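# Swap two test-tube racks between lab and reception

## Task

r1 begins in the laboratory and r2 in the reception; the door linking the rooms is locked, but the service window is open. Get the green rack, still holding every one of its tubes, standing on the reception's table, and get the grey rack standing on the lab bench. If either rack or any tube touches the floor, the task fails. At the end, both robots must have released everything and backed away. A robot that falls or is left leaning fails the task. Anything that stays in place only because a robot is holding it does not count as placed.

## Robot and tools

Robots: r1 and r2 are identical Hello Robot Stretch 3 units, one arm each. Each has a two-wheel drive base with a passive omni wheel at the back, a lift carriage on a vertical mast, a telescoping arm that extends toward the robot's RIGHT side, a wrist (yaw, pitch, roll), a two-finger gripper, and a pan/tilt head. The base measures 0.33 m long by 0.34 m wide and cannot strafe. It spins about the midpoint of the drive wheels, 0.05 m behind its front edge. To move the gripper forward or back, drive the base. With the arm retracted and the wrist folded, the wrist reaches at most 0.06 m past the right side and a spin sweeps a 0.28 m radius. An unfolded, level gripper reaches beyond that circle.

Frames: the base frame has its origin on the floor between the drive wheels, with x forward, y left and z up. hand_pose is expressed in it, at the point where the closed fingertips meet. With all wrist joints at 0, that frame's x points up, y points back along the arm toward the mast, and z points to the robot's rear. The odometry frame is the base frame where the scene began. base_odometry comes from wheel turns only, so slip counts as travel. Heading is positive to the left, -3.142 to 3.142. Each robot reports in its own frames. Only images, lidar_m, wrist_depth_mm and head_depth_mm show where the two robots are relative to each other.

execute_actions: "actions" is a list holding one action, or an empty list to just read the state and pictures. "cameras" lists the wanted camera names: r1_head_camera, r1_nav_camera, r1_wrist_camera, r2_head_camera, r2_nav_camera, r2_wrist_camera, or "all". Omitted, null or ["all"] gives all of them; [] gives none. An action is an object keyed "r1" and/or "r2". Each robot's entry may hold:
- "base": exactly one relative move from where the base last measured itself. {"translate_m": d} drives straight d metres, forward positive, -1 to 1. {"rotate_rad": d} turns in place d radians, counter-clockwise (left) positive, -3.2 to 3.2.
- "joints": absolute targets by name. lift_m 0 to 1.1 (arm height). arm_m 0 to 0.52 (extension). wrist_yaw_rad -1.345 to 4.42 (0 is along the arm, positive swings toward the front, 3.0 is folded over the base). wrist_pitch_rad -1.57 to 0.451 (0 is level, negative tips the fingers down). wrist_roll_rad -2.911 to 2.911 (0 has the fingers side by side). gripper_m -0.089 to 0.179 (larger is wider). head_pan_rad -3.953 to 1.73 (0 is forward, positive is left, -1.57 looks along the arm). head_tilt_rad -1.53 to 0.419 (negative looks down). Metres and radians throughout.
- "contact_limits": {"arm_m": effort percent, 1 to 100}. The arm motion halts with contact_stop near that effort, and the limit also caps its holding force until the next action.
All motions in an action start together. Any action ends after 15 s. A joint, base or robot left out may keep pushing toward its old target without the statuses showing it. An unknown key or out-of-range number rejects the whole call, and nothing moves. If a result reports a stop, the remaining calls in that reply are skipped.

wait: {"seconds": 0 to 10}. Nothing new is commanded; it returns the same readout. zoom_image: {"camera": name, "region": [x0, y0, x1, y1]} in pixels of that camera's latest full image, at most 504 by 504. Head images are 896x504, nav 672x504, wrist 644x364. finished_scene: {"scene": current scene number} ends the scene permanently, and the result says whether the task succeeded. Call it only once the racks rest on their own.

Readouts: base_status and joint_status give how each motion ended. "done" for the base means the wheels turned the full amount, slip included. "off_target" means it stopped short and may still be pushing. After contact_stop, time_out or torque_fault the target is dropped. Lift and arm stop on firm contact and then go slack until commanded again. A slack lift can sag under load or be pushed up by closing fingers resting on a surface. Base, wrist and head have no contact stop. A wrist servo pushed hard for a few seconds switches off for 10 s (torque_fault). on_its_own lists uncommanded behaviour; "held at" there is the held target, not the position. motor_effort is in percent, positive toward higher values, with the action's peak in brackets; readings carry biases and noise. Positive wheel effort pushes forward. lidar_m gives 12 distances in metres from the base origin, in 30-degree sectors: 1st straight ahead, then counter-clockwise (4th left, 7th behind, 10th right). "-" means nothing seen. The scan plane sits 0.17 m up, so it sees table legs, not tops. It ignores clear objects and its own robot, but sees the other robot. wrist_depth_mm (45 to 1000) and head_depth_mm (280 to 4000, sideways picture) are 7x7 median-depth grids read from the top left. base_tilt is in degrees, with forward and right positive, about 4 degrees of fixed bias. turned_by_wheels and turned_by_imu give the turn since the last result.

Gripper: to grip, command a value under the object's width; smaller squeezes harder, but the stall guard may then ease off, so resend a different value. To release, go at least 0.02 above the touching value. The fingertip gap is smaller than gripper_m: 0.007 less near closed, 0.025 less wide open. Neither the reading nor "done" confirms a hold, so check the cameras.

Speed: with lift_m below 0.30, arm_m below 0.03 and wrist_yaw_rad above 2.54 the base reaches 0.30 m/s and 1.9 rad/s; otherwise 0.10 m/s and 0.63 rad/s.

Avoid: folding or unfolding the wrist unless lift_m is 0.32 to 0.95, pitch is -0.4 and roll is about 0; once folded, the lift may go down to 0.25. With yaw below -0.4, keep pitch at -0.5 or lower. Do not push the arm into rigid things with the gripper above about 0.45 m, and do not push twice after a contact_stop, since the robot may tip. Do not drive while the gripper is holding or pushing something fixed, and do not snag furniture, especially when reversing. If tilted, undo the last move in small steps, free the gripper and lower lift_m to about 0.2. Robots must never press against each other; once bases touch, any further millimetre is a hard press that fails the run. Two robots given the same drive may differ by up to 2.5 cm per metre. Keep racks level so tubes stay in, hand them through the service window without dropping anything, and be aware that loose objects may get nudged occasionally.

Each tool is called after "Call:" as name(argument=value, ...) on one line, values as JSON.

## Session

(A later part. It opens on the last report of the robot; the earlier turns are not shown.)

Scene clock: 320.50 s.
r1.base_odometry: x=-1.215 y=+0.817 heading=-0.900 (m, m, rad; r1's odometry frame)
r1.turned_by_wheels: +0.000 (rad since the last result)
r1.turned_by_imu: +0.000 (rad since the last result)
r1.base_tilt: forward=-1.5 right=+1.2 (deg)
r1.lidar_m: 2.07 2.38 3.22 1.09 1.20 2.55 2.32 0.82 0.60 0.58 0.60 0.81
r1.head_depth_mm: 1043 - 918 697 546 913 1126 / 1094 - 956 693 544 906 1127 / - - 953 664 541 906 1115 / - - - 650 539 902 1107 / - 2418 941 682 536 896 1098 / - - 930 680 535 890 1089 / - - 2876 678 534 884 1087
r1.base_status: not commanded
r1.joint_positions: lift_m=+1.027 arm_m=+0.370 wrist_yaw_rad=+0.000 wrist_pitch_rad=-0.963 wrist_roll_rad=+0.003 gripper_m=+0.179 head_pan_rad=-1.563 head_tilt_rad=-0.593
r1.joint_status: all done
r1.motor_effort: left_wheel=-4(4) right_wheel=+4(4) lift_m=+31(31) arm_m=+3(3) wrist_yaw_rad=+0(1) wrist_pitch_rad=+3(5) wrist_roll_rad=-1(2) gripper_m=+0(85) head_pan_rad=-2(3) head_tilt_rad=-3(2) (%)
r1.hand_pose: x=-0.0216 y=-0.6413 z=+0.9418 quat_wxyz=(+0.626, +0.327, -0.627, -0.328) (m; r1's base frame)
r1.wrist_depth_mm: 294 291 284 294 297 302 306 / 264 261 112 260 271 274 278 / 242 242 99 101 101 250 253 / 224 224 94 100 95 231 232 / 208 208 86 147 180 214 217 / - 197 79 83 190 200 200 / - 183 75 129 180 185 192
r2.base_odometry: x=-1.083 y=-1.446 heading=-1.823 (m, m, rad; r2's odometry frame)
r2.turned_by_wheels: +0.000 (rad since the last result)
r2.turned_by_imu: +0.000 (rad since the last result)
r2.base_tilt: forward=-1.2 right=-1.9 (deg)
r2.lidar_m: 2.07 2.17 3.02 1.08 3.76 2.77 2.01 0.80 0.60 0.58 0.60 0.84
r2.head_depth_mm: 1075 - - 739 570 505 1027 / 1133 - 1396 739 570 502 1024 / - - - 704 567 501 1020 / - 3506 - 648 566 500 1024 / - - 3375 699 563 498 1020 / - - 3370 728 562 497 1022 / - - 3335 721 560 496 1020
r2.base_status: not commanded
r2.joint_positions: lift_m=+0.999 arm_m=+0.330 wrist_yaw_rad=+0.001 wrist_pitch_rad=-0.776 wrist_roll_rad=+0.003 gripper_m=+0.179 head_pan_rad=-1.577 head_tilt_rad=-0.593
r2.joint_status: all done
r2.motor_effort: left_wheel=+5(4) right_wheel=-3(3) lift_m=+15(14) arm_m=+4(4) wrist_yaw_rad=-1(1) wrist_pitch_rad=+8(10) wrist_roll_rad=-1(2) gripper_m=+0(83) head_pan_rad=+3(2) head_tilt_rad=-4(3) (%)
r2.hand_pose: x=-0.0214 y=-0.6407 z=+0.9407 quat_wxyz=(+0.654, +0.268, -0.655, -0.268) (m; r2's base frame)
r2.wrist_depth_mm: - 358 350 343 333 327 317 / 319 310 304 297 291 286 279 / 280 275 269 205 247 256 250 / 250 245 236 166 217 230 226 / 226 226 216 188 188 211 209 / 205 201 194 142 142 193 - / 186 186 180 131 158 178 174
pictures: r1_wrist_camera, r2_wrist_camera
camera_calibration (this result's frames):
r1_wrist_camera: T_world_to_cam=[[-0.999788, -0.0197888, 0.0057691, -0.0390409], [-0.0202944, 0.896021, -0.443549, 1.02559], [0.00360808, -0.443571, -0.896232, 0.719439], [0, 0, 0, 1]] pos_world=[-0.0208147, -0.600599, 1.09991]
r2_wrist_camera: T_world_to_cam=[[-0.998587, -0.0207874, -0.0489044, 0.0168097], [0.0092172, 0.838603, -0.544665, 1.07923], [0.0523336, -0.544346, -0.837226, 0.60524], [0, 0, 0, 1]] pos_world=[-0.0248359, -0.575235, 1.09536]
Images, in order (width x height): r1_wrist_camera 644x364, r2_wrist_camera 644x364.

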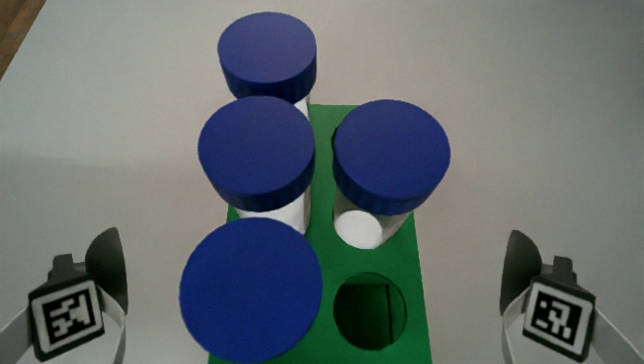

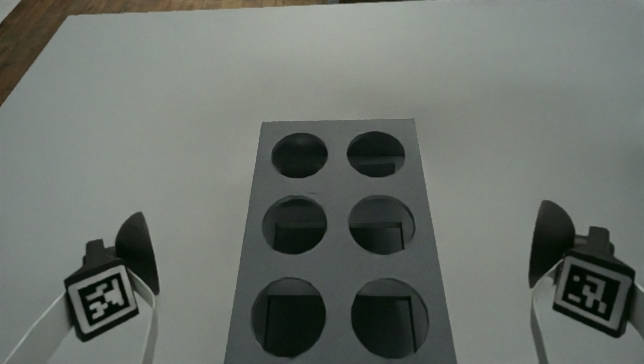

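Call:
execute_actions(actions=[{"r1": {"joints": {"lift_m": 1.09, "arm_m": 0.14}}, "r2": {"joints": {"lift_m": 1.09, "arm_m": 0.12}}}], cameras=[])

Call:
execute_actions(actions=[{"r1": {"base": {"translate_m": -0.32}, "joints": {"wrist_pitch_rad": -0.76, "arm_m": 0.12}}, "r2": {"base": {"translate_m": -0.32}}}], cameras=["r1_wrist_camera", "r2_wrist_camera"])

Scene clock: 333.80 s.
r1.base_odometry: x=-1.215 y=+0.817 heading=-0.900 (m, m, rad; r1's odometry frame)
r1.turned_by_wheels: +0.000 (rad since the last result)
r1.turned_by_imu: -0.001 (rad since the last result)
r1.base_tilt: forward=-1.8 right=+1.1 (deg)
r1.lidar_m: 2.08 2.38 3.20 1.09 1.20 2.54 2.33 0.83 0.60 0.58 0.60 0.82
r1.head_depth_mm: - - 871 696 545 914 1131 / - - 866 721 544 909 1121 / - - - 639 541 905 1115 / - 2424 - - 540 899 1112 / - 2418 937 658 537 894 1101 / - - 934 708 535 888 1092 / - - 2845 676 534 885 1091
r1.base_status: not commanded
r1.joint_positions: lift_m=+1.090 arm_m=+0.140 wrist_yaw_rad=+0.000 wrist_pitch_rad=-0.961 wrist_roll_rad=+0.003 gripper_m=+0.179 head_pan_rad=-1.563 head_tilt_rad=-0.593
r1.joint_status: all done
r1.motor_effort: left_wheel=-4(4) right_wheel=+4(4) lift_m=+42(42) arm_m=-4(3) wrist_yaw_rad=+1(1) wrist_pitch_rad=+3(3) wrist_roll_rad=-2(2) gripper_m=+0(0) head_pan_rad=-3(3) head_tilt_rad=-4(3) (%)
r1.hand_pose: x=-0.0216 y=-0.4121 z=+1.0046 quat_wxyz=(+0.626, +0.327, -0.627, -0.328) (m; r1's base frame)
r1.wrist_depth_mm: 317 373 384 306 388 394 379 / 315 346 352 303 354 359 366 / 330 321 325 323 328 330 333 / 298 295 295 300 301 300 308 / 274 275 276 278 278 285 285 / - 257 258 262 260 263 266 / - 239 240 243 244 244 252
r2.base_odometry: x=-1.083 y=-1.446 heading=-1.823 (m, m, rad; r2's odometry frame)
r2.turned_by_wheels: +0.000 (rad since the last result)
r2.turned_by_imu: -0.001 (rad since the last result)
r2.base_tilt: forward=-1.3 right=-2.1 (deg)
r2.lidar_m: 2.07 2.17 3.04 1.08 3.77 2.77 2.01 0.80 0.60 0.58 0.60 0.84
r2.head_depth_mm: - - - 741 570 503 1023 / - - - 707 568 503 1029 / - - - - 567 502 1026 / - 3040 - 651 564 500 1024 / - - 3391 699 564 499 1019 / - - 3393 759 561 496 1023 / - - 3358 723 559 496 1022
r2.base_status: not commanded
r2.joint_positions: lift_m=+1.089 arm_m=+0.120 wrist_yaw_rad=+0.001 wrist_pitch_rad=-0.774 wrist_roll_rad=+0.003 gripper_m=+0.179 head_pan_rad=-1.577 head_tilt_rad=-0.593
r2.joint_status: all done
r2.motor_effort: left_wheel=+4(4) right_wheel=-3(2) lift_m=+41(44) arm_m=-4(2) wrist_yaw_rad=-1(2) wrist_pitch_rad=+8(8) wrist_roll_rad=-2(2) gripper_m=+0(0) head_pan_rad=+2(2) head_tilt_rad=-3(3) (%)
r2.hand_pose: x=-0.0214 y=-0.4316 z=+1.0316 quat_wxyz=(+0.654, +0.267, -0.655, -0.267) (m; r2's base frame)
r2.wrist_depth_mm: 361 - 518 500 487 476 465 / 359 456 444 355 426 420 402 / 358 399 394 325 380 372 363 / 366 361 354 341 344 338 333 / 333 329 322 314 309 308 307 / 302 293 293 289 287 278 - / 271 271 269 266 263 259 253
pictures: none
No camera images: the call's "cameras" was empty. Leave "cameras" out to get every camera's image.

Scene clock: 338.23 s.
r1.base_odometry: x=-1.414 y=+1.068 heading=-0.900 (m, m, rad; r1's odometry frame)
r1.turned_by_wheels: +0.000 (rad since the last result)
r1.turned_by_imu: -0.001 (rad since the last result)
r1.base_tilt: forward=-1.5 right=+1.1 (deg)
r1.lidar_m: 2.12 2.71 1.19 1.07 3.04 2.22 2.14 0.83 0.60 0.58 0.60 0.82
r1.head_depth_mm: - - 852 697 546 917 1131 / - - 863 667 545 912 1130 / - - - 640 542 905 1119 / - - - 638 540 904 1110 / - 2696 942 657 537 898 1104 / - 2386 932 653 535 892 1095 / 806 3825 926 676 533 888 1088
r1.base_status: done
r1.joint_positions: lift_m=+1.090 arm_m=+0.120 wrist_yaw_rad=+0.000 wrist_pitch_rad=-0.776 wrist_roll_rad=+0.003 gripper_m=+0.179 head_pan_rad=-1.563 head_tilt_rad=-0.593
r1.joint_status: all done
r1.motor_effort: left_wheel=-4(9) right_wheel=+4(5) lift_m=+42(42) arm_m=-4(4) wrist_yaw_rad=+0(1) wrist_pitch_rad=+4(4) wrist_roll_rad=-2(2) gripper_m=+0(0) head_pan_rad=-3(3) head_tilt_rad=-2(3) (%)
r1.hand_pose: x=-0.0216 y=-0.4312 z=+1.0318 quat_wxyz=(+0.654, +0.267, -0.655, -0.268) (m; r1's base frame)
r1.wrist_depth_mm: 535 534 540 529 559 - - / 365 461 461 435 457 482 434 / 370 398 401 391 390 411 391 / 349 349 353 355 356 361 363 / 312 313 316 319 324 325 326 / - 285 287 292 289 292 295 / - 260 260 265 267 264 273
r2.base_odometry: x=-1.003 y=-1.136 heading=-1.823 (m, m, rad; r2's odometry frame)
r2.turned_by_wheels: +0.000 (rad since the last result)
r2.turned_by_imu: +0.000 (rad since the last result)
r2.base_tilt: forward=-1.3 right=-2.1 (deg)
r2.lidar_m: 2.39 2.50 1.13 1.13 1.14 2.45 1.97 0.79 0.59 0.57 0.59 0.83
r2.head_depth_mm: - - - 741 569 488 1009 / - - - 708 568 489 1006 / - - - - 567 487 1011 / - 2689 - 674 565 486 1009 / - 2678 2484 701 564 485 1008 / 1175 - 1464 756 562 486 1007 / 825 - 3377 724 559 486 1007
r2.base_status: done
r2.joint_positions: lift_m=+1.089 arm_m=+0.120 wrist_yaw_rad=+0.001 wrist_pitch_rad=-0.774 wrist_roll_rad=+0.003 gripper_m=+0.179 head_pan_rad=-1.577 head_tilt_rad=-0.593
r2.joint_status: not commanded
r2.motor_effort: left_wheel=+5(9) right_wheel=-2(6) lift_m=+40(41) arm_m=-4(4) wrist_yaw_rad=-1(1) wrist_pitch_rad=+8(7) wrist_roll_rad=-2(2) gripper_m=+0(1) head_pan_rad=+2(3) head_tilt_rad=-3(2) (%)
r2.hand_pose: x=-0.0214 y=-0.4316 z=+1.0316 quat_wxyz=(+0.654, +0.267, -0.655, -0.267) (m; r2's base frame)
r2.wrist_depth_mm: 536 522 513 496 302 481 - / 385 455 443 413 318 419 371 / 349 399 397 385 314 373 357 / 358 356 353 339 333 338 330 / 330 329 320 314 311 308 309 / 303 294 292 290 286 282 - / 271 270 271 266 262 258 253
pictures: r1_wrist_camera, r2_wrist_camera
camera_calibration (this result's frames):
r1_wrist_camera: T_world_to_cam=[[-0.999784, -0.0185623, 0.00936715, -0.0385595], [-0.0204593, 0.798045, -0.60225, 0.99878], [0.00370372, -0.602311, -0.798253, 0.723768], [0, 0, 0, 1]] pos_world=[-0.0207975, -0.361854, 1.17963]
r2_wrist_camera: T_world_to_cam=[[-0.998587, -0.0208754, -0.0488624, 0.0255214], [0.0092016, 0.837758, -0.545964, 0.954351], [0.0523321, -0.545643, -0.836382, 0.793749], [0, 0, 0, 1]] pos_world=[-0.0248347, -0.365879, 1.18617]
Images, in order (width x height): r1_wrist_camera 644x364, r2_wrist_camera 644x364.

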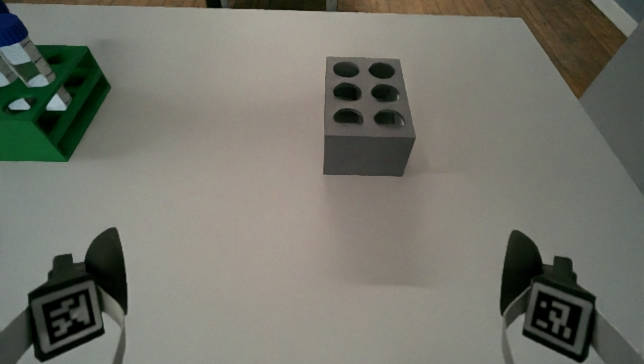

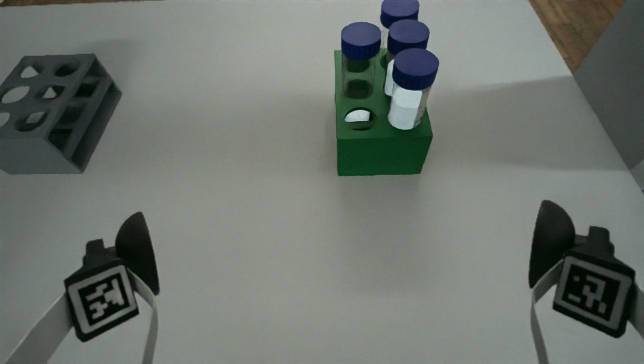

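Call:
execute_actions(actions=[{"r1": {"base": {"translate_m": -0.05}, "joints": {"arm_m": 0.313}}, "r2": {"base": {"translate_m": -0.035}, "joints": {"arm_m": 0.20}}}], cameras=[])

Call:
execute_actions(actions=[{"r1": {"joints": {"lift_m": 1.02}}, "r2": {"joints": {"arm_m": 0.303}}}], cameras=["r1_wrist_camera", "r2_wrist_camera"])

Scene clock: 355.03 s.
r1.base_odometry: x=-1.445 y=+1.107 heading=-0.901 (m, m, rad; r1's odometry frame)
r1.turned_by_wheels: +0.000 (rad since the last result)
r1.turned_by_imu: -0.001 (rad since the last result)
r1.base_tilt: forward=-1.6 right=+1.0 (deg)
r1.lidar_m: 2.12 2.75 1.21 1.07 2.97 2.17 2.08 0.83 0.60 0.58 0.60 0.82
r1.head_depth_mm: - - 3144 698 545 916 1136 / - - 962 692 543 915 1131 / - - 901 690 541 910 1119 / - - 895 642 540 903 1115 / - 2706 935 657 538 899 1107 / - 2652 931 680 535 895 1099 / - 2204 925 677 533 890 1093
r1.base_status: done
r1.joint_positions: lift_m=+1.090 arm_m=+0.313 wrist_yaw_rad=+0.000 wrist_pitch_rad=-0.775 wrist_roll_rad=+0.003 gripper_m=+0.179 head_pan_rad=-1.563 head_tilt_rad=-0.593
r1.joint_status: all done
r1.motor_effort: left_wheel=-4(8) right_wheel=+4(7) lift_m=+42(42) arm_m=+3(2) wrist_yaw_rad=+0(1) wrist_pitch_rad=+4(4) wrist_roll_rad=-2(2) gripper_m=+0(0) head_pan_rad=-3(3) head_tilt_rad=-2(3) (%)
r1.hand_pose: x=-0.0216 y=-0.6239 z=+1.0320 quat_wxyz=(+0.654, +0.267, -0.655, -0.268) (m; r1's base frame)
r1.wrist_depth_mm: - - - - - - - / 456 449 - - - - - / 389 399 396 404 412 417 - / 346 347 353 359 358 361 - / 317 314 314 255 321 321 322 / - 284 285 233 290 291 294 / - 262 257 249 267 265 275
r2.base_odometry: x=-0.994 y=-1.102 heading=-1.822 (m, m, rad; r2's odometry frame)
r2.turned_by_wheels: +0.000 (rad since the last result)
r2.turned_by_imu: -0.001 (rad since the last result)
r2.base_tilt: forward=-1.2 right=-2.1 (deg)
r2.lidar_m: 2.42 2.54 1.14 1.12 3.27 2.40 1.96 0.79 0.58 0.57 0.59 0.83
r2.head_depth_mm: - - 3464 733 571 490 1006 / - - 3400 708 569 488 1007 / - - 3449 676 567 487 1005 / - 3466 - 649 565 487 1005 / - 2649 3110 728 564 485 1010 / - - 3342 724 561 484 1004 / 1193 - 3155 723 560 485 1006
r2.base_status: done
r2.joint_positions: lift_m=+1.089 arm_m=+0.200 wrist_yaw_rad=+0.001 wrist_pitch_rad=-0.774 wrist_roll_rad=+0.003 gripper_m=+0.179 head_pan_rad=-1.577 head_tilt_rad=-0.593
r2.joint_status: all done
r2.motor_effort: left_wheel=+5(7) right_wheel=-2(7) lift_m=+41(40) arm_m=+4(6) wrist_yaw_rad=-2(1) wrist_pitch_rad=+8(7) wrist_roll_rad=-1(1) gripper_m=+0(0) head_pan_rad=+2(2) head_tilt_rad=-3(3) (%)
r2.hand_pose: x=-0.0214 y=-0.5110 z=+1.0316 quat_wxyz=(+0.654, +0.267, -0.655, -0.267) (m; r2's base frame)
r2.wrist_depth_mm: - - 518 495 491 491 - / 457 455 440 425 415 422 - / 390 402 389 302 371 369 336 / 358 355 356 303 328 337 321 / 328 327 320 302 301 307 302 / 301 293 292 289 285 280 - / 271 273 269 264 262 260 254
pictures: none
No camera images: the call's "cameras" was empty. Leave "cameras" out to get every camera's image.

Scene clock: 357.03 s.
r1.base_odometry: x=-1.445 y=+1.107 heading=-0.901 (m, m, rad; r1's odometry frame)
r1.turned_by_wheels: +0.000 (rad since the last result)
r1.turned_by_imu: +0.000 (rad since the last result)
r1.base_tilt: forward=-1.5 right=+1.2 (deg)
r1.lidar_m: 2.13 2.76 1.22 1.07 2.97 2.17 2.09 0.83 0.60 0.58 0.60 0.82
r1.head_depth_mm: - - 1824 696 546 918 1135 / - - 910 694 543 914 1130 / - - 904 689 542 908 1118 / - - - 641 539 904 1114 / - 2710 3229 658 537 898 1106 / - 2651 934 678 535 896 1094 / - 2285 922 676 533 888 1092
r1.base_status: not commanded
r1.joint_positions: lift_m=+1.020 arm_m=+0.313 wrist_yaw_rad=+0.000 wrist_pitch_rad=-0.775 wrist_roll_rad=+0.003 gripper_m=+0.179 head_pan_rad=-1.563 head_tilt_rad=-0.593
r1.joint_status: all done
r1.motor_effort: left_wheel=-4(4) right_wheel=+4(4) lift_m=+29(38) arm_m=+3(3) wrist_yaw_rad=+1(1) wrist_pitch_rad=+4(4) wrist_roll_rad=-2(2) gripper_m=+0(0) head_pan_rad=-2(2) head_tilt_rad=-2(2) (%)
r1.hand_pose: x=-0.0216 y=-0.6239 z=+0.9624 quat_wxyz=(+0.654, +0.267, -0.655, -0.268) (m; r1's base frame)
r1.wrist_depth_mm: 404 854 - - - - - / 338 341 344 348 348 358 - / 295 298 302 300 310 309 311 / 261 264 255 197 267 274 275 / 234 239 229 176 238 244 246 / - 215 204 195 215 221 223 / - 196 151 147 193 200 205
r2.base_odometry: x=-0.994 y=-1.102 heading=-1.822 (m, m, rad; r2's odometry frame)
r2.turned_by_wheels: +0.000 (rad since the last result)
r2.turned_by_imu: +0.000 (rad since the last result)
r2.base_tilt: forward=-1.3 right=-2.1 (deg)
r2.lidar_m: 2.42 2.53 1.14 1.12 3.27 2.41 1.97 0.79 0.59 0.57 0.59 0.83
r2.head_depth_mm: - - 3451 733 571 490 1006 / - - 3456 736 568 488 1006 / - - 2410 678 567 487 1002 / - - 778 650 565 485 1002 / - 2640 3183 730 563 485 1003 / - - 3347 728 561 484 1006 / 1140 - 3186 721 559 484 1004
r2.base_status: not commanded
r2.joint_positions: lift_m=+1.089 arm_m=+0.303 wrist_yaw_rad=+0.001 wrist_pitch_rad=-0.774 wrist_roll_rad=+0.003 gripper_m=+0.179 head_pan_rad=-1.577 head_tilt_rad=-0.593
r2.joint_status: all done
r2.motor_effort: left_wheel=+4(4) right_wheel=-2(3) lift_m=+40(41) arm_m=+3(4) wrist_yaw_rad=-2(2) wrist_pitch_rad=+7(7) wrist_roll_rad=-2(2) gripper_m=+0(0) head_pan_rad=+3(2) head_tilt_rad=-3(3) (%)
r2.hand_pose: x=-0.0214 y=-0.6140 z=+1.0316 quat_wxyz=(+0.654, +0.267, -0.655, -0.267) (m; r2's base frame)
r2.wrist_depth_mm: - - - - - - - / 462 452 438 441 422 413 - / 406 399 393 387 377 372 - / 365 357 350 349 326 336 335 / 328 328 320 187 185 308 303 / 303 291 294 228 175 280 - / 271 269 269 222 160 259 254
pictures: r1_wrist_camera, r2_wrist_camera
camera_calibration (this result's frames):
r1_wrist_camera: T_world_to_cam=[[-0.999784, -0.0185303, 0.00938814, -0.0414909], [-0.0204423, 0.797362, -0.603155, 1.11124], [0.00369089, -0.603217, -0.797569, 0.551074], [0, 0, 0, 1]] pos_world=[-0.0207995, -0.554415, 1.11016]
r2_wrist_camera: T_world_to_cam=[[-0.998588, -0.0208663, -0.0488614, 0.0217162], [0.00921121, 0.837731, -0.546005, 1.10721], [0.0523258, -0.545684, -0.836356, 0.694163], [0, 0, 0, 1]] pos_world=[-0.0248359, -0.548298, 1.18617]
Images, in order (width x height): r1_wrist_camera 644x364, r2_wrist_camera 644x364.

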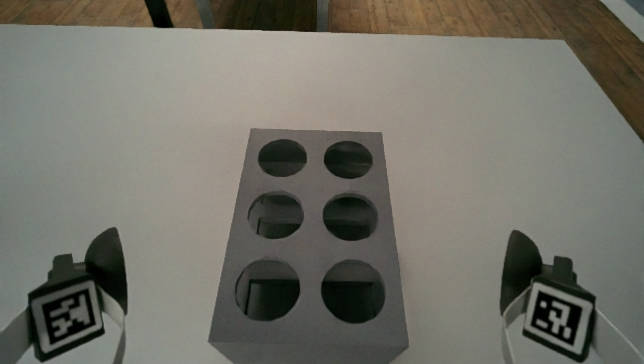

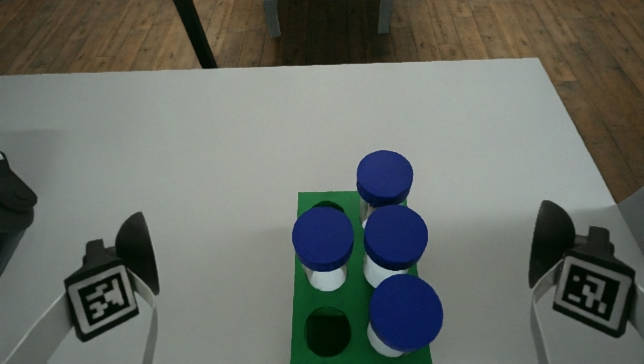

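Call:
execute_actions(actions=[{"r1": {"joints": {"arm_m": 0.328, "lift_m": 1.0}}, "r2": {"base": {"translate_m": -0.012}, "joints": {"lift_m": 1.0}}}], cameras=["r1_wrist_camera", "r2_wrist_camera"])

Scene clock: 367.13 s.
r1.base_odometry: x=-1.445 y=+1.107 heading=-0.901 (m, m, rad; r1's odometry frame)
r1.turned_by_wheels: +0.000 (rad since the last result)
r1.turned_by_imu: -0.001 (rad since the last result)
r1.base_tilt: forward=-1.6 right=+1.0 (deg)
r1.lidar_m: 2.12 2.76 1.22 1.07 2.98 2.16 2.09 0.83 0.60 0.58 0.60 0.82
r1.head_depth_mm: - - - 697 546 919 1137 / - - 906 694 545 914 1128 / - - 857 688 542 908 1117 / - - - 641 540 902 1112 / - 2714 940 657 537 899 1104 / - 2645 931 680 536 894 1098 / - 2195 925 678 534 887 1091
r1.base_status: not commanded
r1.joint_positions: lift_m=+1.000 arm_m=+0.328 wrist_yaw_rad=+0.000 wrist_pitch_rad=-0.775 wrist_roll_rad=+0.003 gripper_m=+0.179 head_pan_rad=-1.563 head_tilt_rad=-0.593
r1.joint_status: all done
r1.motor_effort: left_wheel=-4(4) right_wheel=+4(3) lift_m=+30(34) arm_m=+3(3) wrist_yaw_rad=+1(0) wrist_pitch_rad=+4(4) wrist_roll_rad=-2(2) gripper_m=+0(0) head_pan_rad=-3(2) head_tilt_rad=-2(3) (%)
r1.hand_pose: x=-0.0216 y=-0.6390 z=+0.9425 quat_wxyz=(+0.654, +0.267, -0.655, -0.268) (m; r1's base frame)
r1.wrist_depth_mm: 364 363 377 370 374 - - / 305 309 318 319 317 324 342 / 267 271 275 207 276 280 283 / 237 239 225 169 241 246 249 / 214 214 193 187 211 222 223 / - 196 166 142 186 199 203 / - 177 128 127 175 182 187
r2.base_odometry: x=-0.991 y=-1.091 heading=-1.822 (m, m, rad; r2's odometry frame)
r2.turned_by_wheels: +0.000 (rad since the last result)
r2.turned_by_imu: -0.001 (rad since the last result)
r2.base_tilt: forward=-1.3 right=-2.0 (deg)
r2.lidar_m: 2.44 2.55 1.15 1.12 3.25 2.40 1.97 0.79 0.59 0.57 0.60 0.83
r2.head_depth_mm: - - - 711 569 489 1006 / - - 3247 736 567 489 1007 / - - - 707 567 488 1003 / - 3018 - 637 566 485 1005 / - 2635 3217 698 564 486 1007 / - - 3363 724 561 484 1006 / 1155 - 1462 720 559 483 1003
r2.base_status: done
r2.joint_positions: lift_m=+1.001 arm_m=+0.303 wrist_yaw_rad=+0.001 wrist_pitch_rad=-0.774 wrist_roll_rad=+0.003 gripper_m=+0.179 head_pan_rad=-1.577 head_tilt_rad=-0.593
r2.joint_status: all done
r2.motor_effort: left_wheel=+4(7) right_wheel=-2(9) lift_m=+14(36) arm_m=+4(4) wrist_yaw_rad=-2(1) wrist_pitch_rad=+7(7) wrist_roll_rad=-2(2) gripper_m=+0(0) head_pan_rad=+2(3) head_tilt_rad=-3(2) (%)
r2.hand_pose: x=-0.0214 y=-0.6140 z=+0.9430 quat_wxyz=(+0.654, +0.267, -0.655, -0.267) (m; r2's base frame)
r2.wrist_depth_mm: 371 359 351 345 333 330 - / 320 313 309 296 124 290 284 / 283 279 113 108 105 258 251 / 253 248 239 145 94 233 230 / 230 228 219 153 86 209 211 / 208 203 197 147 80 192 - / 187 189 181 129 126 180 175
pictures: r1_wrist_camera, r2_wrist_camera
camera_calibration (this result's frames):
r1_wrist_camera: T_world_to_cam=[[-0.999784, -0.018528, 0.00939287, -0.0415853], [-0.0204424, 0.79721, -0.603356, 1.11129], [0.00369091, -0.603418, -0.797416, 0.525801], [0, 0, 0, 1]] pos_world=[-0.0207995, -0.569425, 1.09018]
r2_wrist_camera: T_world_to_cam=[[-0.998588, -0.0208669, -0.0488611, 0.0173856], [0.00921153, 0.837721, -0.546021, 1.05884], [0.0523257, -0.5457, -0.836345, 0.620028], [0, 0, 0, 1]] pos_world=[-0.0248359, -0.548304, 1.09756]
Images, in order (width x height): r1_wrist_camera 644x364, r2_wrist_camera 644x364.

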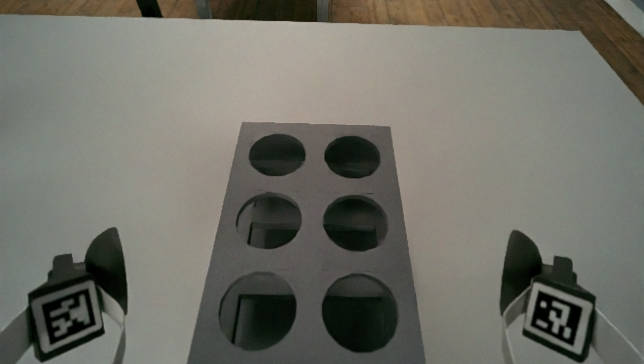

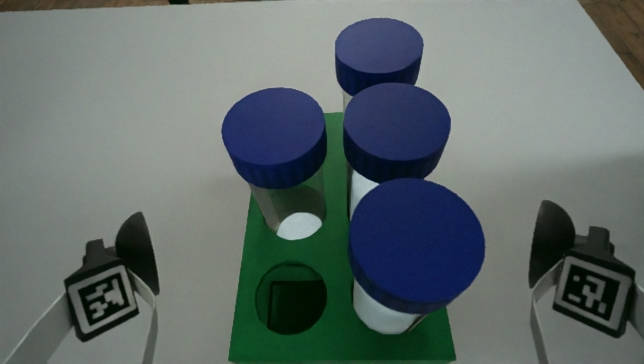

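Both aligned. Closing both grippers.

Call:
execute_actions(actions=[{"r1": {"joints": {"gripper_m": 0.05}}, "r2": {"joints": {"gripper_m": 0.05}}}], cameras=[])

Call:
execute_actions(actions=[{"r1": {"joints": {"lift_m": 1.05}}, "r2": {"joints": {"lift_m": 1.05}}}], cameras=["r1_wrist_camera", "r2_wrist_camera"])

Scene clock: 373.83 s.
r1.base_odometry: x=-1.445 y=+1.107 heading=-0.901 (m, m, rad; r1's odometry frame)
r1.turned_by_wheels: +0.000 (rad since the last result)
r1.turned_by_imu: -0.001 (rad since the last result)
r1.base_tilt: forward=-1.7 right=+1.0 (deg)
r1.lidar_m: 2.12 2.75 1.22 1.07 2.98 2.17 2.08 0.83 0.60 0.58 0.60 0.82
r1.head_depth_mm: - - - 696 546 919 1134 / - - 909 693 544 915 1131 / - - 856 689 542 907 1119 / - - - 640 540 902 1118 / - 2705 939 658 537 901 1102 / - 2657 931 680 535 894 1097 / - 2209 927 677 532 888 1093
r1.base_status: not commanded
r1.joint_positions: lift_m=+1.000 arm_m=+0.328 wrist_yaw_rad=+0.000 wrist_pitch_rad=-0.775 wrist_roll_rad=+0.003 gripper_m=+0.051 head_pan_rad=-1.563 head_tilt_rad=-0.593
r1.joint_status: all done
r1.motor_effort: left_wheel=-4(4) right_wheel=+3(4) lift_m=+30(30) arm_m=+3(2) wrist_yaw_rad=+1(1) wrist_pitch_rad=+4(4) wrist_roll_rad=-2(2) gripper_m=-19(92) head_pan_rad=-2(3) head_tilt_rad=-3(3) (%)
r1.hand_pose: x=-0.0216 y=-0.6388 z=+0.9423 quat_wxyz=(+0.654, +0.267, -0.655, -0.268) (m; r1's base frame)
r1.wrist_depth_mm: 363 362 367 377 378 - - / 309 309 315 317 318 326 330 / 267 272 273 205 280 280 283 / 239 239 231 171 236 250 252 / 213 216 188 187 207 222 225 / 192 196 141 141 142 203 201 / 177 175 163 126 161 179 183
r2.base_odometry: x=-0.991 y=-1.091 heading=-1.822 (m, m, rad; r2's odometry frame)
r2.turned_by_wheels: +0.000 (rad since the last result)
r2.turned_by_imu: -0.001 (rad since the last result)
r2.base_tilt: forward=-1.3 right=-2.1 (deg)
r2.lidar_m: 2.43 2.54 1.14 1.12 3.26 2.39 1.97 0.79 0.59 0.57 0.60 0.83
r2.head_depth_mm: - - - 707 570 490 1004 / - - 3283 737 569 489 1006 / - - - 703 567 487 1008 / - 3015 - 634 564 485 1003 / - 2670 3184 716 563 484 999 / - - 3354 726 561 483 1000 / 1150 - 1462 724 559 484 1007
r2.base_status: not commanded
r2.joint_positions: lift_m=+1.001 arm_m=+0.303 wrist_yaw_rad=+0.001 wrist_pitch_rad=-0.778 wrist_roll_rad=+0.003 gripper_m=+0.051 head_pan_rad=-1.577 head_tilt_rad=-0.593
r2.joint_status: all done
r2.motor_effort: left_wheel=+4(4) right_wheel=-2(2) lift_m=+15(15) arm_m=+4(4) wrist_yaw_rad=-1(2) wrist_pitch_rad=+9(10) wrist_roll_rad=-1(2) gripper_m=-21(94) head_pan_rad=+2(3) head_tilt_rad=-3(3) (%)
r2.hand_pose: x=-0.0214 y=-0.6132 z=+0.9423 quat_wxyz=(+0.654, +0.268, -0.655, -0.269) (m; r2's base frame)
r2.wrist_depth_mm: 367 359 352 341 333 324 342 / 317 309 304 286 122 287 283 / 283 272 109 107 103 257 251 / 250 248 235 137 97 231 227 / 227 224 165 148 84 211 207 / 207 208 166 144 79 197 192 / 191 189 181 128 125 179 177
pictures: none
No camera images: the call's "cameras" was empty. Leave "cameras" out to get every camera's image.

Scene clock: 375.13 s.
r1.base_odometry: x=-1.445 y=+1.107 heading=-0.901 (m, m, rad; r1's odometry frame)
r1.turned_by_wheels: +0.000 (rad since the last result)
r1.turned_by_imu: +0.000 (rad since the last result)
r1.base_tilt: forward=-1.5 right=+1.2 (deg)
r1.lidar_m: 2.12 2.75 1.22 1.07 2.97 2.16 2.09 0.83 0.60 0.58 0.60 0.82
r1.head_depth_mm: - - 3121 696 546 917 1138 / - - 956 693 544 911 1123 / - - 950 690 542 909 1119 / - - 625 637 538 903 1112 / - 2709 935 680 537 894 1105 / - 2674 932 679 536 889 1098 / - 2222 926 678 533 890 1089
r1.base_status: not commanded
r1.joint_positions: lift_m=+1.050 arm_m=+0.328 wrist_yaw_rad=+0.000 wrist_pitch_rad=-0.781 wrist_roll_rad=+0.003 gripper_m=+0.051 head_pan_rad=-1.563 head_tilt_rad=-0.593
r1.joint_status: all done
r1.motor_effort: left_wheel=-4(4) right_wheel=+4(4) lift_m=+43(46) arm_m=+2(3) wrist_yaw_rad=+0(0) wrist_pitch_rad=+6(6) wrist_roll_rad=-2(2) gripper_m=-17(18) head_pan_rad=-3(3) head_tilt_rad=-3(2) (%)
r1.hand_pose: x=-0.0216 y=-0.6377 z=+0.9909 quat_wxyz=(+0.653, +0.269, -0.654, -0.270) (m; r1's base frame)
r1.wrist_depth_mm: - - - - - - - / 374 386 388 390 399 402 - / 332 334 323 175 339 350 368 / 295 301 196 159 294 310 314 / 263 268 188 188 195 274 280 / 241 244 140 141 141 250 254 / 220 219 161 132 162 226 231
r2.base_odometry: x=-0.991 y=-1.091 heading=-1.822 (m, m, rad; r2's odometry frame)
r2.turned_by_wheels: +0.000 (rad since the last result)
r2.turned_by_imu: +0.000 (rad since the last result)
r2.base_tilt: forward=-1.3 right=-2.0 (deg)
r2.lidar_m: 2.43 2.55 1.15 1.12 3.25 2.39 1.96 0.79 0.59 0.57 0.59 0.83
r2.head_depth_mm: - - 3477 709 570 490 1008 / - - 3270 737 569 488 1006 / - - 2515 691 567 487 1002 / - 2650 - 588 565 485 1002 / - 2633 3204 728 564 484 1003 / - - 3349 725 561 484 1002 / 1138 - 1462 722 559 483 1003
r2.base_status: not commanded
r2.joint_positions: lift_m=+1.049 arm_m=+0.303 wrist_yaw_rad=+0.001 wrist_pitch_rad=-0.788 wrist_roll_rad=+0.003 gripper_m=+0.051 head_pan_rad=-1.577 head_tilt_rad=-0.593
r2.joint_status: all done
r2.motor_effort: left_wheel=+4(4) right_wheel=-2(2) lift_m=+42(45) arm_m=+3(3) wrist_yaw_rad=-1(1) wrist_pitch_rad=+14(14) wrist_roll_rad=-1(2) gripper_m=-19(21) head_pan_rad=+2(2) head_tilt_rad=-3(2) (%)
r2.hand_pose: x=-0.0214 y=-0.6113 z=+0.9892 quat_wxyz=(+0.652, +0.272, -0.653, -0.272) (m; r2's base frame)
r2.wrist_depth_mm: - - - - - 401 - / 388 386 372 365 353 347 - / 346 336 325 127 112 314 317 / 307 303 296 200 89 284 278 / 281 276 169 164 112 263 256 / 256 254 144 142 112 242 235 / 237 233 120 113 113 219 219
pictures: r1_wrist_camera, r2_wrist_camera
camera_calibration (this result's frames):
r1_wrist_camera: T_world_to_cam=[[-0.99978, -0.018788, 0.00930267, -0.0420656], [-0.0206212, 0.801244, -0.597982, 1.13672], [0.00378119, -0.598042, -0.801456, 0.572635], [0, 0, 0, 1]] pos_world=[-0.020781, -0.569125, 1.13907]
r2_wrist_camera: T_world_to_cam=[[-0.998588, -0.0201836, -0.0491353, 0.0203878], [0.00920568, 0.845247, -0.534296, 1.07479], [0.0523155, -0.533994, -0.843868, 0.674778], [0, 0, 0, 1]] pos_world=[-0.0248365, -0.547725, 1.14468]
Images, in order (width x height): r1_wrist_camera 644x364, r2_wrist_camera 644x364.

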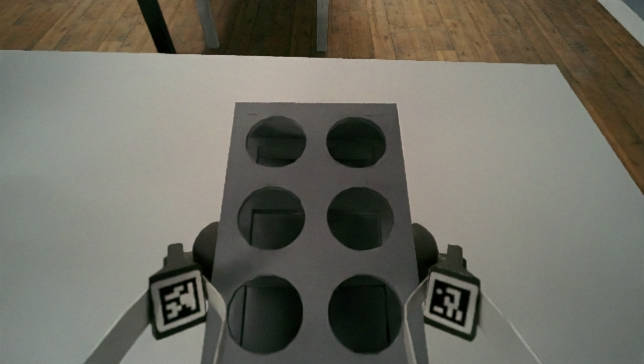

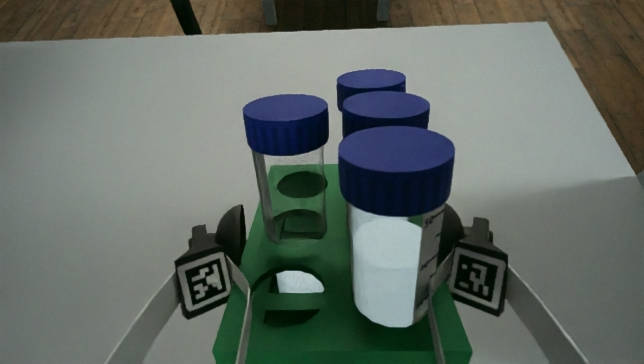

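Call:
execute_actions(actions=[{"r1": {"joints": {"arm_m": 0.02}}, "r2": {"joints": {"wrist_pitch_rad": -0.36, "arm_m": 0.02, "lift_m": 1.02}}}], cameras=["r2_wrist_camera", "r1_head_camera"])

Scene clock: 384.53 s.
r1.base_odometry: x=-1.445 y=+1.107 heading=-0.901 (m, m, rad; r1's odometry frame)
r1.turned_by_wheels: +0.000 (rad since the last result)
r1.turned_by_imu: -0.001 (rad since the last result)
r1.base_tilt: forward=-1.7 right=+1.1 (deg)
r1.lidar_m: 2.12 2.76 1.21 1.07 2.98 2.17 2.09 0.83 0.60 0.58 0.60 0.82
r1.head_depth_mm: - - - - - - 1138 / - - - - - - 1136 / - - - - - - 1132 / - - - - - - 1114 / - 2683 936 682 514 902 1107 / - 2647 930 680 535 892 1094 / - 2194 926 677 532 892 1091
r1.base_status: not commanded
r1.joint_positions: lift_m=+1.050 arm_m=+0.020 wrist_yaw_rad=+0.000 wrist_pitch_rad=-0.781 wrist_roll_rad=+0.003 gripper_m=+0.051 head_pan_rad=-1.563 head_tilt_rad=-0.593
r1.joint_status: all done
r1.motor_effort: left_wheel=-4(4) right_wheel=+4(4) lift_m=+43(43) arm_m=-4(4) wrist_yaw_rad=+0(0) wrist_pitch_rad=+6(6) wrist_roll_rad=-2(2) gripper_m=-17(17) head_pan_rad=-2(3) head_tilt_rad=-3(3) (%)
r1.hand_pose: x=-0.0216 y=-0.3301 z=+0.9909 quat_wxyz=(+0.653, +0.269, -0.654, -0.270) (m; r1's base frame)
r1.wrist_depth_mm: 454 453 451 460 470 475 358 / 389 389 387 394 405 411 379 / 335 334 322 176 341 352 370 / 297 299 195 159 297 310 315 / 264 269 188 189 195 276 282 / 988 992 139 141 141 279 276 / - - 163 132 161 - -
r2.base_odometry: x=-0.991 y=-1.091 heading=-1.822 (m, m, rad; r2's odometry frame)
r2.turned_by_wheels: +0.000 (rad since the last result)
r2.turned_by_imu: -0.001 (rad since the last result)
r2.base_tilt: forward=-1.2 right=-2.1 (deg)
r2.lidar_m: 2.43 2.55 1.15 1.12 3.25 2.39 1.96 0.79 0.59 0.57 0.60 0.83
r2.head_depth_mm: - - - - - - - / - - 3699 - - - 1065 / - 3053 3430 - - - - / - 2695 3520 - - 485 1037 / - 2654 3186 759 546 485 1007 / - - 3363 724 561 484 1006 / 1089 1313 927 723 560 484 1007
r2.base_status: not commanded
r2.joint_positions: lift_m=+1.021 arm_m=+0.020 wrist_yaw_rad=+0.001 wrist_pitch_rad=-0.406 wrist_roll_rad=+0.003 gripper_m=+0.051 head_pan_rad=-1.577 head_tilt_rad=-0.593
r2.joint_status: all done
r2.motor_effort: left_wheel=+4(4) right_wheel=-2(2) lift_m=+16(40) arm_m=-3(2) wrist_yaw_rad=-1(1) wrist_pitch_rad=+23(21) wrist_roll_rad=-2(1) gripper_m=-19(19) head_pan_rad=+2(2) head_tilt_rad=-3(3) (%)
r2.hand_pose: x=-0.0213 y=-0.3912 z=+1.0360 quat_wxyz=(+0.692, +0.143, -0.693, -0.143) (m; r2's base frame)
r2.wrist_depth_mm: - - - - - - 312 / - - - - - - 312 / 615 594 559 130 112 486 321 / 480 466 456 215 93 419 352 / 389 378 174 165 115 367 384 / 327 326 144 142 113 311 308 / 282 280 118 111 110 257 263
pictures: r1_head_camera (sideways: a quarter turn clockwise sets it upright), r2_wrist_camera
camera_calibration (this result's frames):
r1_head_camera: T_world_to_cam=[[-0.00207655, 0.563179, -0.826332, 1.09757], [0.99867, -0.0414085, -0.0307312, 0.0395959], [-0.0515244, -0.825297, -0.562344, 0.688513], [0, 0, 0, 1]] pos_world=[-0.00178888, -0.0482587, 1.29535]
r2_wrist_camera: T_world_to_cam=[[-0.998563, -0.0374305, -0.0383573, 0.00933747], [0.00922887, 0.584917, -0.811041, 1.09859], [0.0527935, -0.810229, -0.583731, 0.454224], [0, 0, 0, 1]] pos_world=[-0.0247948, -0.274211, 1.15651]
Images, in order (width x height): r1_head_camera 896x504, r2_wrist_camera 644x364.

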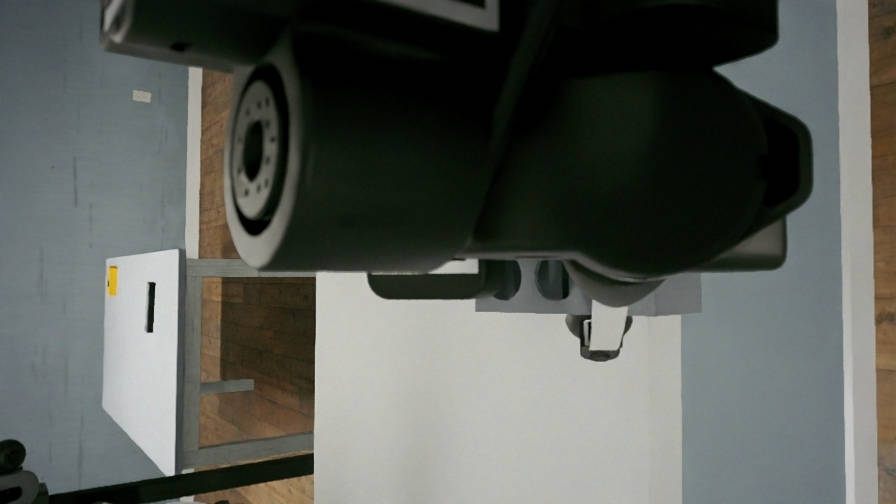

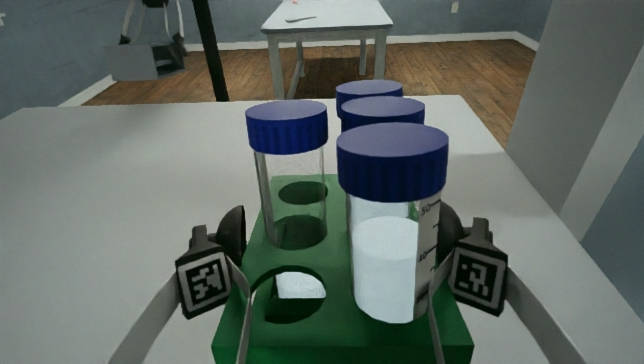

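Call:
execute_actions(actions=[{"r1": {"base": {"rotate_rad": 1.065}}, "r2": {"base": {"rotate_rad": 1.56}}}], cameras=[])

Call:
execute_actions(actions=[{"r1": {"base": {"translate_m": 0.627}}, "r2": {"base": {"translate_m": 0.60}}}], cameras=[])

Call:
execute_actions(actions=[{"r1": {"base": {"rotate_rad": 2.05}}, "r2": {"base": {"rotate_rad": 1.58}}}], cameras=["r1_nav_camera", "r2_nav_camera", "r2_wrist_camera"])

Scene clock: 398.10 s.
r1.base_odometry: x=-1.445 y=+1.107 heading=+0.164 (m, m, rad; r1's odometry frame)
r1.turned_by_wheels: +1.065 (rad since the last result)
r1.turned_by_imu: +1.074 (rad since the last result)
r1.base_tilt: forward=-1.7 right=+1.2 (deg)
r1.lidar_m: 1.22 1.06 2.93 2.16 2.10 0.82 0.60 0.58 0.60 0.83 2.25 2.77
r1.head_depth_mm: 668 - - - - - 1024 / 715 757 - - - - 1165 / 815 874 - - - - 1204 / 942 1038 - - - - 1229 / 1117 1254 1424 1686 1678 1406 1232 / 1331 1513 1803 2059 1752 1436 1226 / 1716 2070 2620 2205 1743 1442 1219
r1.base_status: done
r1.joint_positions: lift_m=+1.050 arm_m=+0.020 wrist_yaw_rad=+0.000 wrist_pitch_rad=-0.781 wrist_roll_rad=+0.003 gripper_m=+0.051 head_pan_rad=-1.563 head_tilt_rad=-0.593
r1.joint_status: not commanded
r1.motor_effort: left_wheel=-4(9) right_wheel=+4(10) lift_m=+43(43) arm_m=-3(4) wrist_yaw_rad=+0(0) wrist_pitch_rad=+6(6) wrist_roll_rad=-2(2) gripper_m=-16(17) head_pan_rad=-3(3) head_tilt_rad=-2(3) (%)
r1.hand_pose: x=-0.0216 y=-0.3301 z=+0.9909 quat_wxyz=(+0.653, +0.269, -0.654, -0.270) (m; r1's base frame)
r1.wrist_depth_mm: - - - 874 475 479 485 / - - - - 405 409 408 / - - - 175 346 353 352 / - - 195 160 332 309 310 / - - 188 190 195 290 278 / - - 140 140 141 621 258 / - - 162 131 161 660 248
r2.base_odometry: x=-0.991 y=-1.091 heading=-0.262 (m, m, rad; r2's odometry frame)
r2.turned_by_wheels: +1.560 (rad since the last result)
r2.turned_by_imu: +1.551 (rad since the last result)
r2.base_tilt: forward=-1.3 right=-2.1 (deg)
r2.lidar_m: 1.12 3.29 2.40 2.04 0.80 0.59 0.57 0.59 0.82 2.33 2.54 1.14
r2.head_depth_mm: 1691 1693 - - - - - / 2082 2249 2457 - - - 1215 / 2106 2323 2542 - - - - / 2096 2305 2550 - - 1505 1237 / 2096 2295 2551 2493 1786 1506 1260 / 2079 2298 2555 2391 1843 1505 1260 / 2071 2290 2559 2391 1827 1496 1259
r2.base_status: done
r2.joint_positions: lift_m=+1.021 arm_m=+0.020 wrist_yaw_rad=+0.001 wrist_pitch_rad=-0.406 wrist_roll_rad=+0.003 gripper_m=+0.051 head_pan_rad=-1.577 head_tilt_rad=-0.593
r2.joint_status: not commanded
r2.motor_effort: left_wheel=-4(9) right_wheel=+4(8) lift_m=+16(15) arm_m=-2(3) wrist_yaw_rad=-2(2) wrist_pitch_rad=+23(23) wrist_roll_rad=-1(2) gripper_m=-19(19) head_pan_rad=+3(2) head_tilt_rad=-3(3) (%)
r2.hand_pose: x=-0.0213 y=-0.3912 z=+1.0360 quat_wxyz=(+0.692, +0.143, -0.693, -0.143) (m; r2's base frame)
r2.wrist_depth_mm: - - - - - - 693 / - - - - - - 697 / - - - 130 112 - 699 / - - - 213 92 - 433 / - - 173 166 115 - 686 / - - 144 142 113 943 706 / - - 118 111 110 - 678
pictures: none
No camera images: the call's "cameras" was empty. Leave "cameras" out to get every camera's image.

Scene clock: 405.60 s.
r1.base_odometry: x=-0.827 y=+1.210 heading=+0.164 (m, m, rad; r1's odometry frame)
r1.turned_by_wheels: +0.000 (rad since the last result)
r1.turned_by_imu: -0.001 (rad since the last result)
r1.base_tilt: forward=-1.7 right=+1.1 (deg)
r1.lidar_m: 0.59 1.21 0.61 2.48 2.42 1.58 1.16 1.12 1.17 1.61 2.35 2.45
r1.head_depth_mm: 1266 - - - - - 1233 / 1384 1479 - - - - 1221 / 1582 1693 - - - - 1210 / 1823 1997 - - - - 1230 / 2152 2409 2634 2208 1671 1405 1232 / 2115 2327 2564 2208 1749 1437 1227 / 2018 2186 2423 2192 1738 1432 1227
r1.base_status: done
r1.joint_positions: lift_m=+1.050 arm_m=+0.020 wrist_yaw_rad=+0.000 wrist_pitch_rad=-0.781 wrist_roll_rad=+0.003 gripper_m=+0.051 head_pan_rad=-1.563 head_tilt_rad=-0.593
r1.joint_status: not commanded
r1.motor_effort: left_wheel=-4(5) right_wheel=+4(9) lift_m=+43(43) arm_m=-4(3) wrist_yaw_rad=+0(1) wrist_pitch_rad=+6(6) wrist_roll_rad=-2(2) gripper_m=-16(16) head_pan_rad=-3(3) head_tilt_rad=-3(3) (%)
r1.hand_pose: x=-0.0216 y=-0.3301 z=+0.9909 quat_wxyz=(+0.653, +0.269, -0.654, -0.270) (m; r1's base frame)
r1.wrist_depth_mm: - - - - - - 833 / - - - - - - 857 / - - - 175 - - 894 / - - 196 160 - - 924 / - - 189 188 195 - - / - - 141 141 140 - - / - - 162 131 161 - -
r2.base_odometry: x=-0.412 y=-1.246 heading=-0.263 (m, m, rad; r2's odometry frame)
r2.turned_by_wheels: +0.000 (rad since the last result)
r2.turned_by_imu: -0.004 (rad since the last result)
r2.base_tilt: forward=-1.2 right=-2.1 (deg)
r2.lidar_m: 1.45 0.55 2.39 2.31 1.62 1.21 1.17 1.22 1.67 2.44 2.53 0.60
r2.head_depth_mm: 2090 2321 - - - - - / 2109 2330 2551 - - - 1217 / 2098 2316 2558 - - - - / 2109 2309 2533 - - 1493 1234 / 2098 2282 2546 2521 1800 1505 1270 / 2072 2307 2579 2387 1838 1492 1261 / 2091 2307 2551 2380 1830 1485 1259
r2.base_status: done
r2.joint_positions: lift_m=+1.021 arm_m=+0.020 wrist_yaw_rad=+0.001 wrist_pitch_rad=-0.406 wrist_roll_rad=+0.003 gripper_m=+0.051 head_pan_rad=-1.577 head_tilt_rad=-0.593
r2.joint_status: not commanded
r2.motor_effort: left_wheel=-4(6) right_wheel=+3(9) lift_m=+15(16) arm_m=-3(3) wrist_yaw_rad=-1(1) wrist_pitch_rad=+23(23) wrist_roll_rad=-1(1) gripper_m=-19(19) head_pan_rad=+3(3) head_tilt_rad=-4(2) (%)
r2.hand_pose: x=-0.0213 y=-0.3912 z=+1.0360 quat_wxyz=(+0.692, +0.143, -0.693, -0.143) (m; r2's base frame)
r2.wrist_depth_mm: - - - - - - - / - - - - - - - / - - - 130 112 - - / - - - 213 92 - - / - - 173 167 115 - - / - - 143 143 113 - - / - - 118 112 110 - -
pictures: none
No camera images: the call's "cameras" was empty. Leave "cameras" out to get every camera's image.

Scene clock: 409.83 s.
r1.base_odometry: x=-0.827 y=+1.210 heading=+2.214 (m, m, rad; r1's odometry frame)
r1.turned_by_wheels: +2.050 (rad since the last result)
r1.turned_by_imu: +2.069 (rad since the last result)
r1.base_tilt: forward=-1.6 right=+1.0 (deg)
r1.lidar_m: 2.39 1.67 1.17 1.12 1.15 1.53 2.36 2.42 0.59 1.50 0.61 2.52
r1.head_depth_mm: 2733 - - - - - 1226 / 2758 3032 - - - - 1093 / 2748 2957 - - - - 1207 / 2712 2916 - - - - 1230 / 2730 2854 1261 915 702 1410 1226 / 2703 2835 1257 913 718 1403 1221 / 2667 2904 1240 910 717 1331 1171
r1.base_status: done
r1.joint_positions: lift_m=+1.050 arm_m=+0.020 wrist_yaw_rad=+0.000 wrist_pitch_rad=-0.781 wrist_roll_rad=+0.003 gripper_m=+0.051 head_pan_rad=-1.563 head_tilt_rad=-0.593
r1.joint_status: not commanded
r1.motor_effort: left_wheel=-4(10) right_wheel=+4(9) lift_m=+43(43) arm_m=-3(4) wrist_yaw_rad=+0(1) wrist_pitch_rad=+6(6) wrist_roll_rad=-2(1) gripper_m=-16(16) head_pan_rad=-3(3) head_tilt_rad=-3(3) (%)
r1.hand_pose: x=-0.0216 y=-0.3301 z=+0.9909 quat_wxyz=(+0.653, +0.269, -0.654, -0.270) (m; r1's base frame)
r1.wrist_depth_mm: - 731 707 725 755 - - / - 603 604 611 625 - - / 543 525 514 176 533 575 - / 464 469 196 159 458 480 - / - 634 186 189 194 - - / - - 139 140 141 - - / - - 161 132 162 - -
r2.base_odometry: x=-0.412 y=-1.246 heading=+1.317 (m, m, rad; r2's odometry frame)
r2.turned_by_wheels: +1.580 (rad since the last result)
r2.turned_by_imu: +1.572 (rad since the last result)
r2.base_tilt: forward=-1.3 right=-2.1 (deg)
r2.lidar_m: 2.31 1.62 1.21 1.17 1.22 1.70 2.44 2.55 0.60 1.50 0.55 2.39
r2.head_depth_mm: 2749 3004 - - - - - / 2759 2948 1492 - - - 1215 / 2728 2959 1441 - - - - / 2723 2972 1434 - - 709 1238 / 2734 2979 1382 1015 732 709 1261 / 2748 2992 1376 974 754 706 1265 / 2726 2987 3202 973 751 707 875
r2.base_status: done
r2.joint_positions: lift_m=+1.021 arm_m=+0.020 wrist_yaw_rad=+0.001 wrist_pitch_rad=-0.406 wrist_roll_rad=+0.003 gripper_m=+0.051 head_pan_rad=-1.577 head_tilt_rad=-0.593
r2.joint_status: not commanded
r2.motor_effort: left_wheel=-4(10) right_wheel=+4(8) lift_m=+15(15) arm_m=-4(4) wrist_yaw_rad=-1(1) wrist_pitch_rad=+23(23) wrist_roll_rad=-2(2) gripper_m=-19(18) head_pan_rad=+2(2) head_tilt_rad=-4(3) (%)
r2.hand_pose: x=-0.0213 y=-0.3912 z=+1.0360 quat_wxyz=(+0.692, +0.143, -0.693, -0.143) (m; r2's base frame)
r2.wrist_depth_mm: - - - - - - - / - - - - - - - / - - 850 130 112 916 - / - - 699 215 92 644 - / - - 173 167 114 555 585 / - 500 145 143 114 471 457 / - 423 118 111 110 394 397
pictures: r1_nav_camera (sideways: a quarter turn counterclockwise sets it upright), r2_nav_camera (sideways: a quarter turn counterclockwise sets it upright), r2_wrist_camera
camera_calibration (this result's frames):
r1_nav_camera: T_world_to_cam=[[-0.0179567, -0.585959, 0.810141, -1.01991], [-0.999154, -0.0194601, -0.0362213, 0.101181], [0.0369897, -0.810107, -0.585114, 0.717523], [0, 0, 0, 1]] pos_world=[0.0562398, -0.0143868, 1.24977]
r2_nav_camera: T_world_to_cam=[[-0.0258927, -0.527176, 0.849362, -1.06312], [-0.99949, -0.00224127, -0.0318605, 0.0907595], [0.0186997, -0.849753, -0.526849, 0.643078], [0, 0, 0, 1]] pos_world=[0.0511607, -0.0137895, 1.24467]
r2_wrist_camera: T_world_to_cam=[[-0.998563, -0.0374334, -0.0383506, 0.00932933], [0.00922172, 0.584917, -0.811041, 1.09859], [0.0527919, -0.810229, -0.583731, 0.454224], [0, 0, 0, 1]] pos_world=[-0.0247944, -0.274211, 1.15651]
Images, in order (width x height): r1_nav_camera 672x504, r2_nav_camera 672x504, r2_wrist_camera 644x364.

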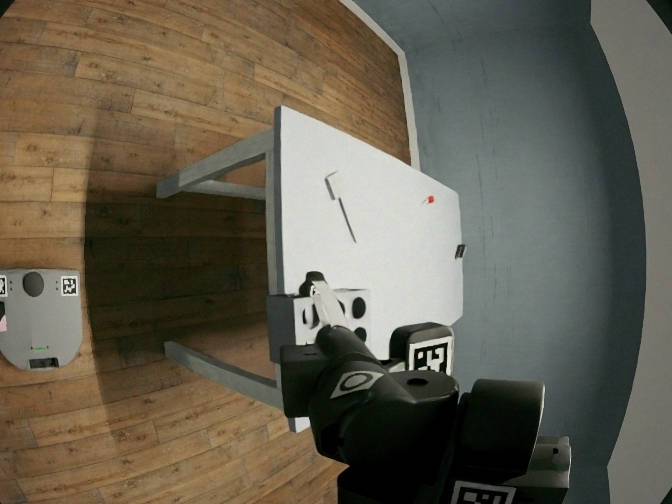

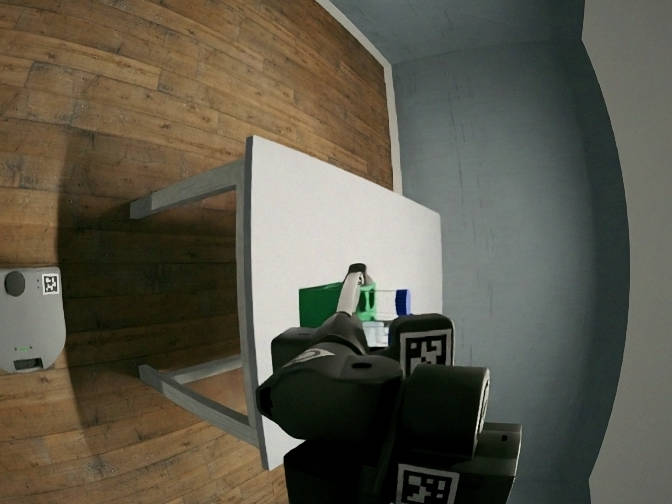

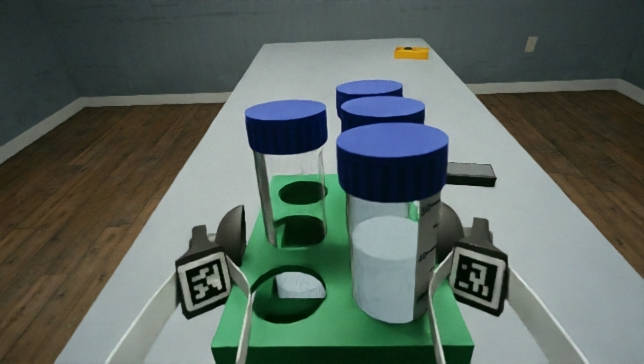

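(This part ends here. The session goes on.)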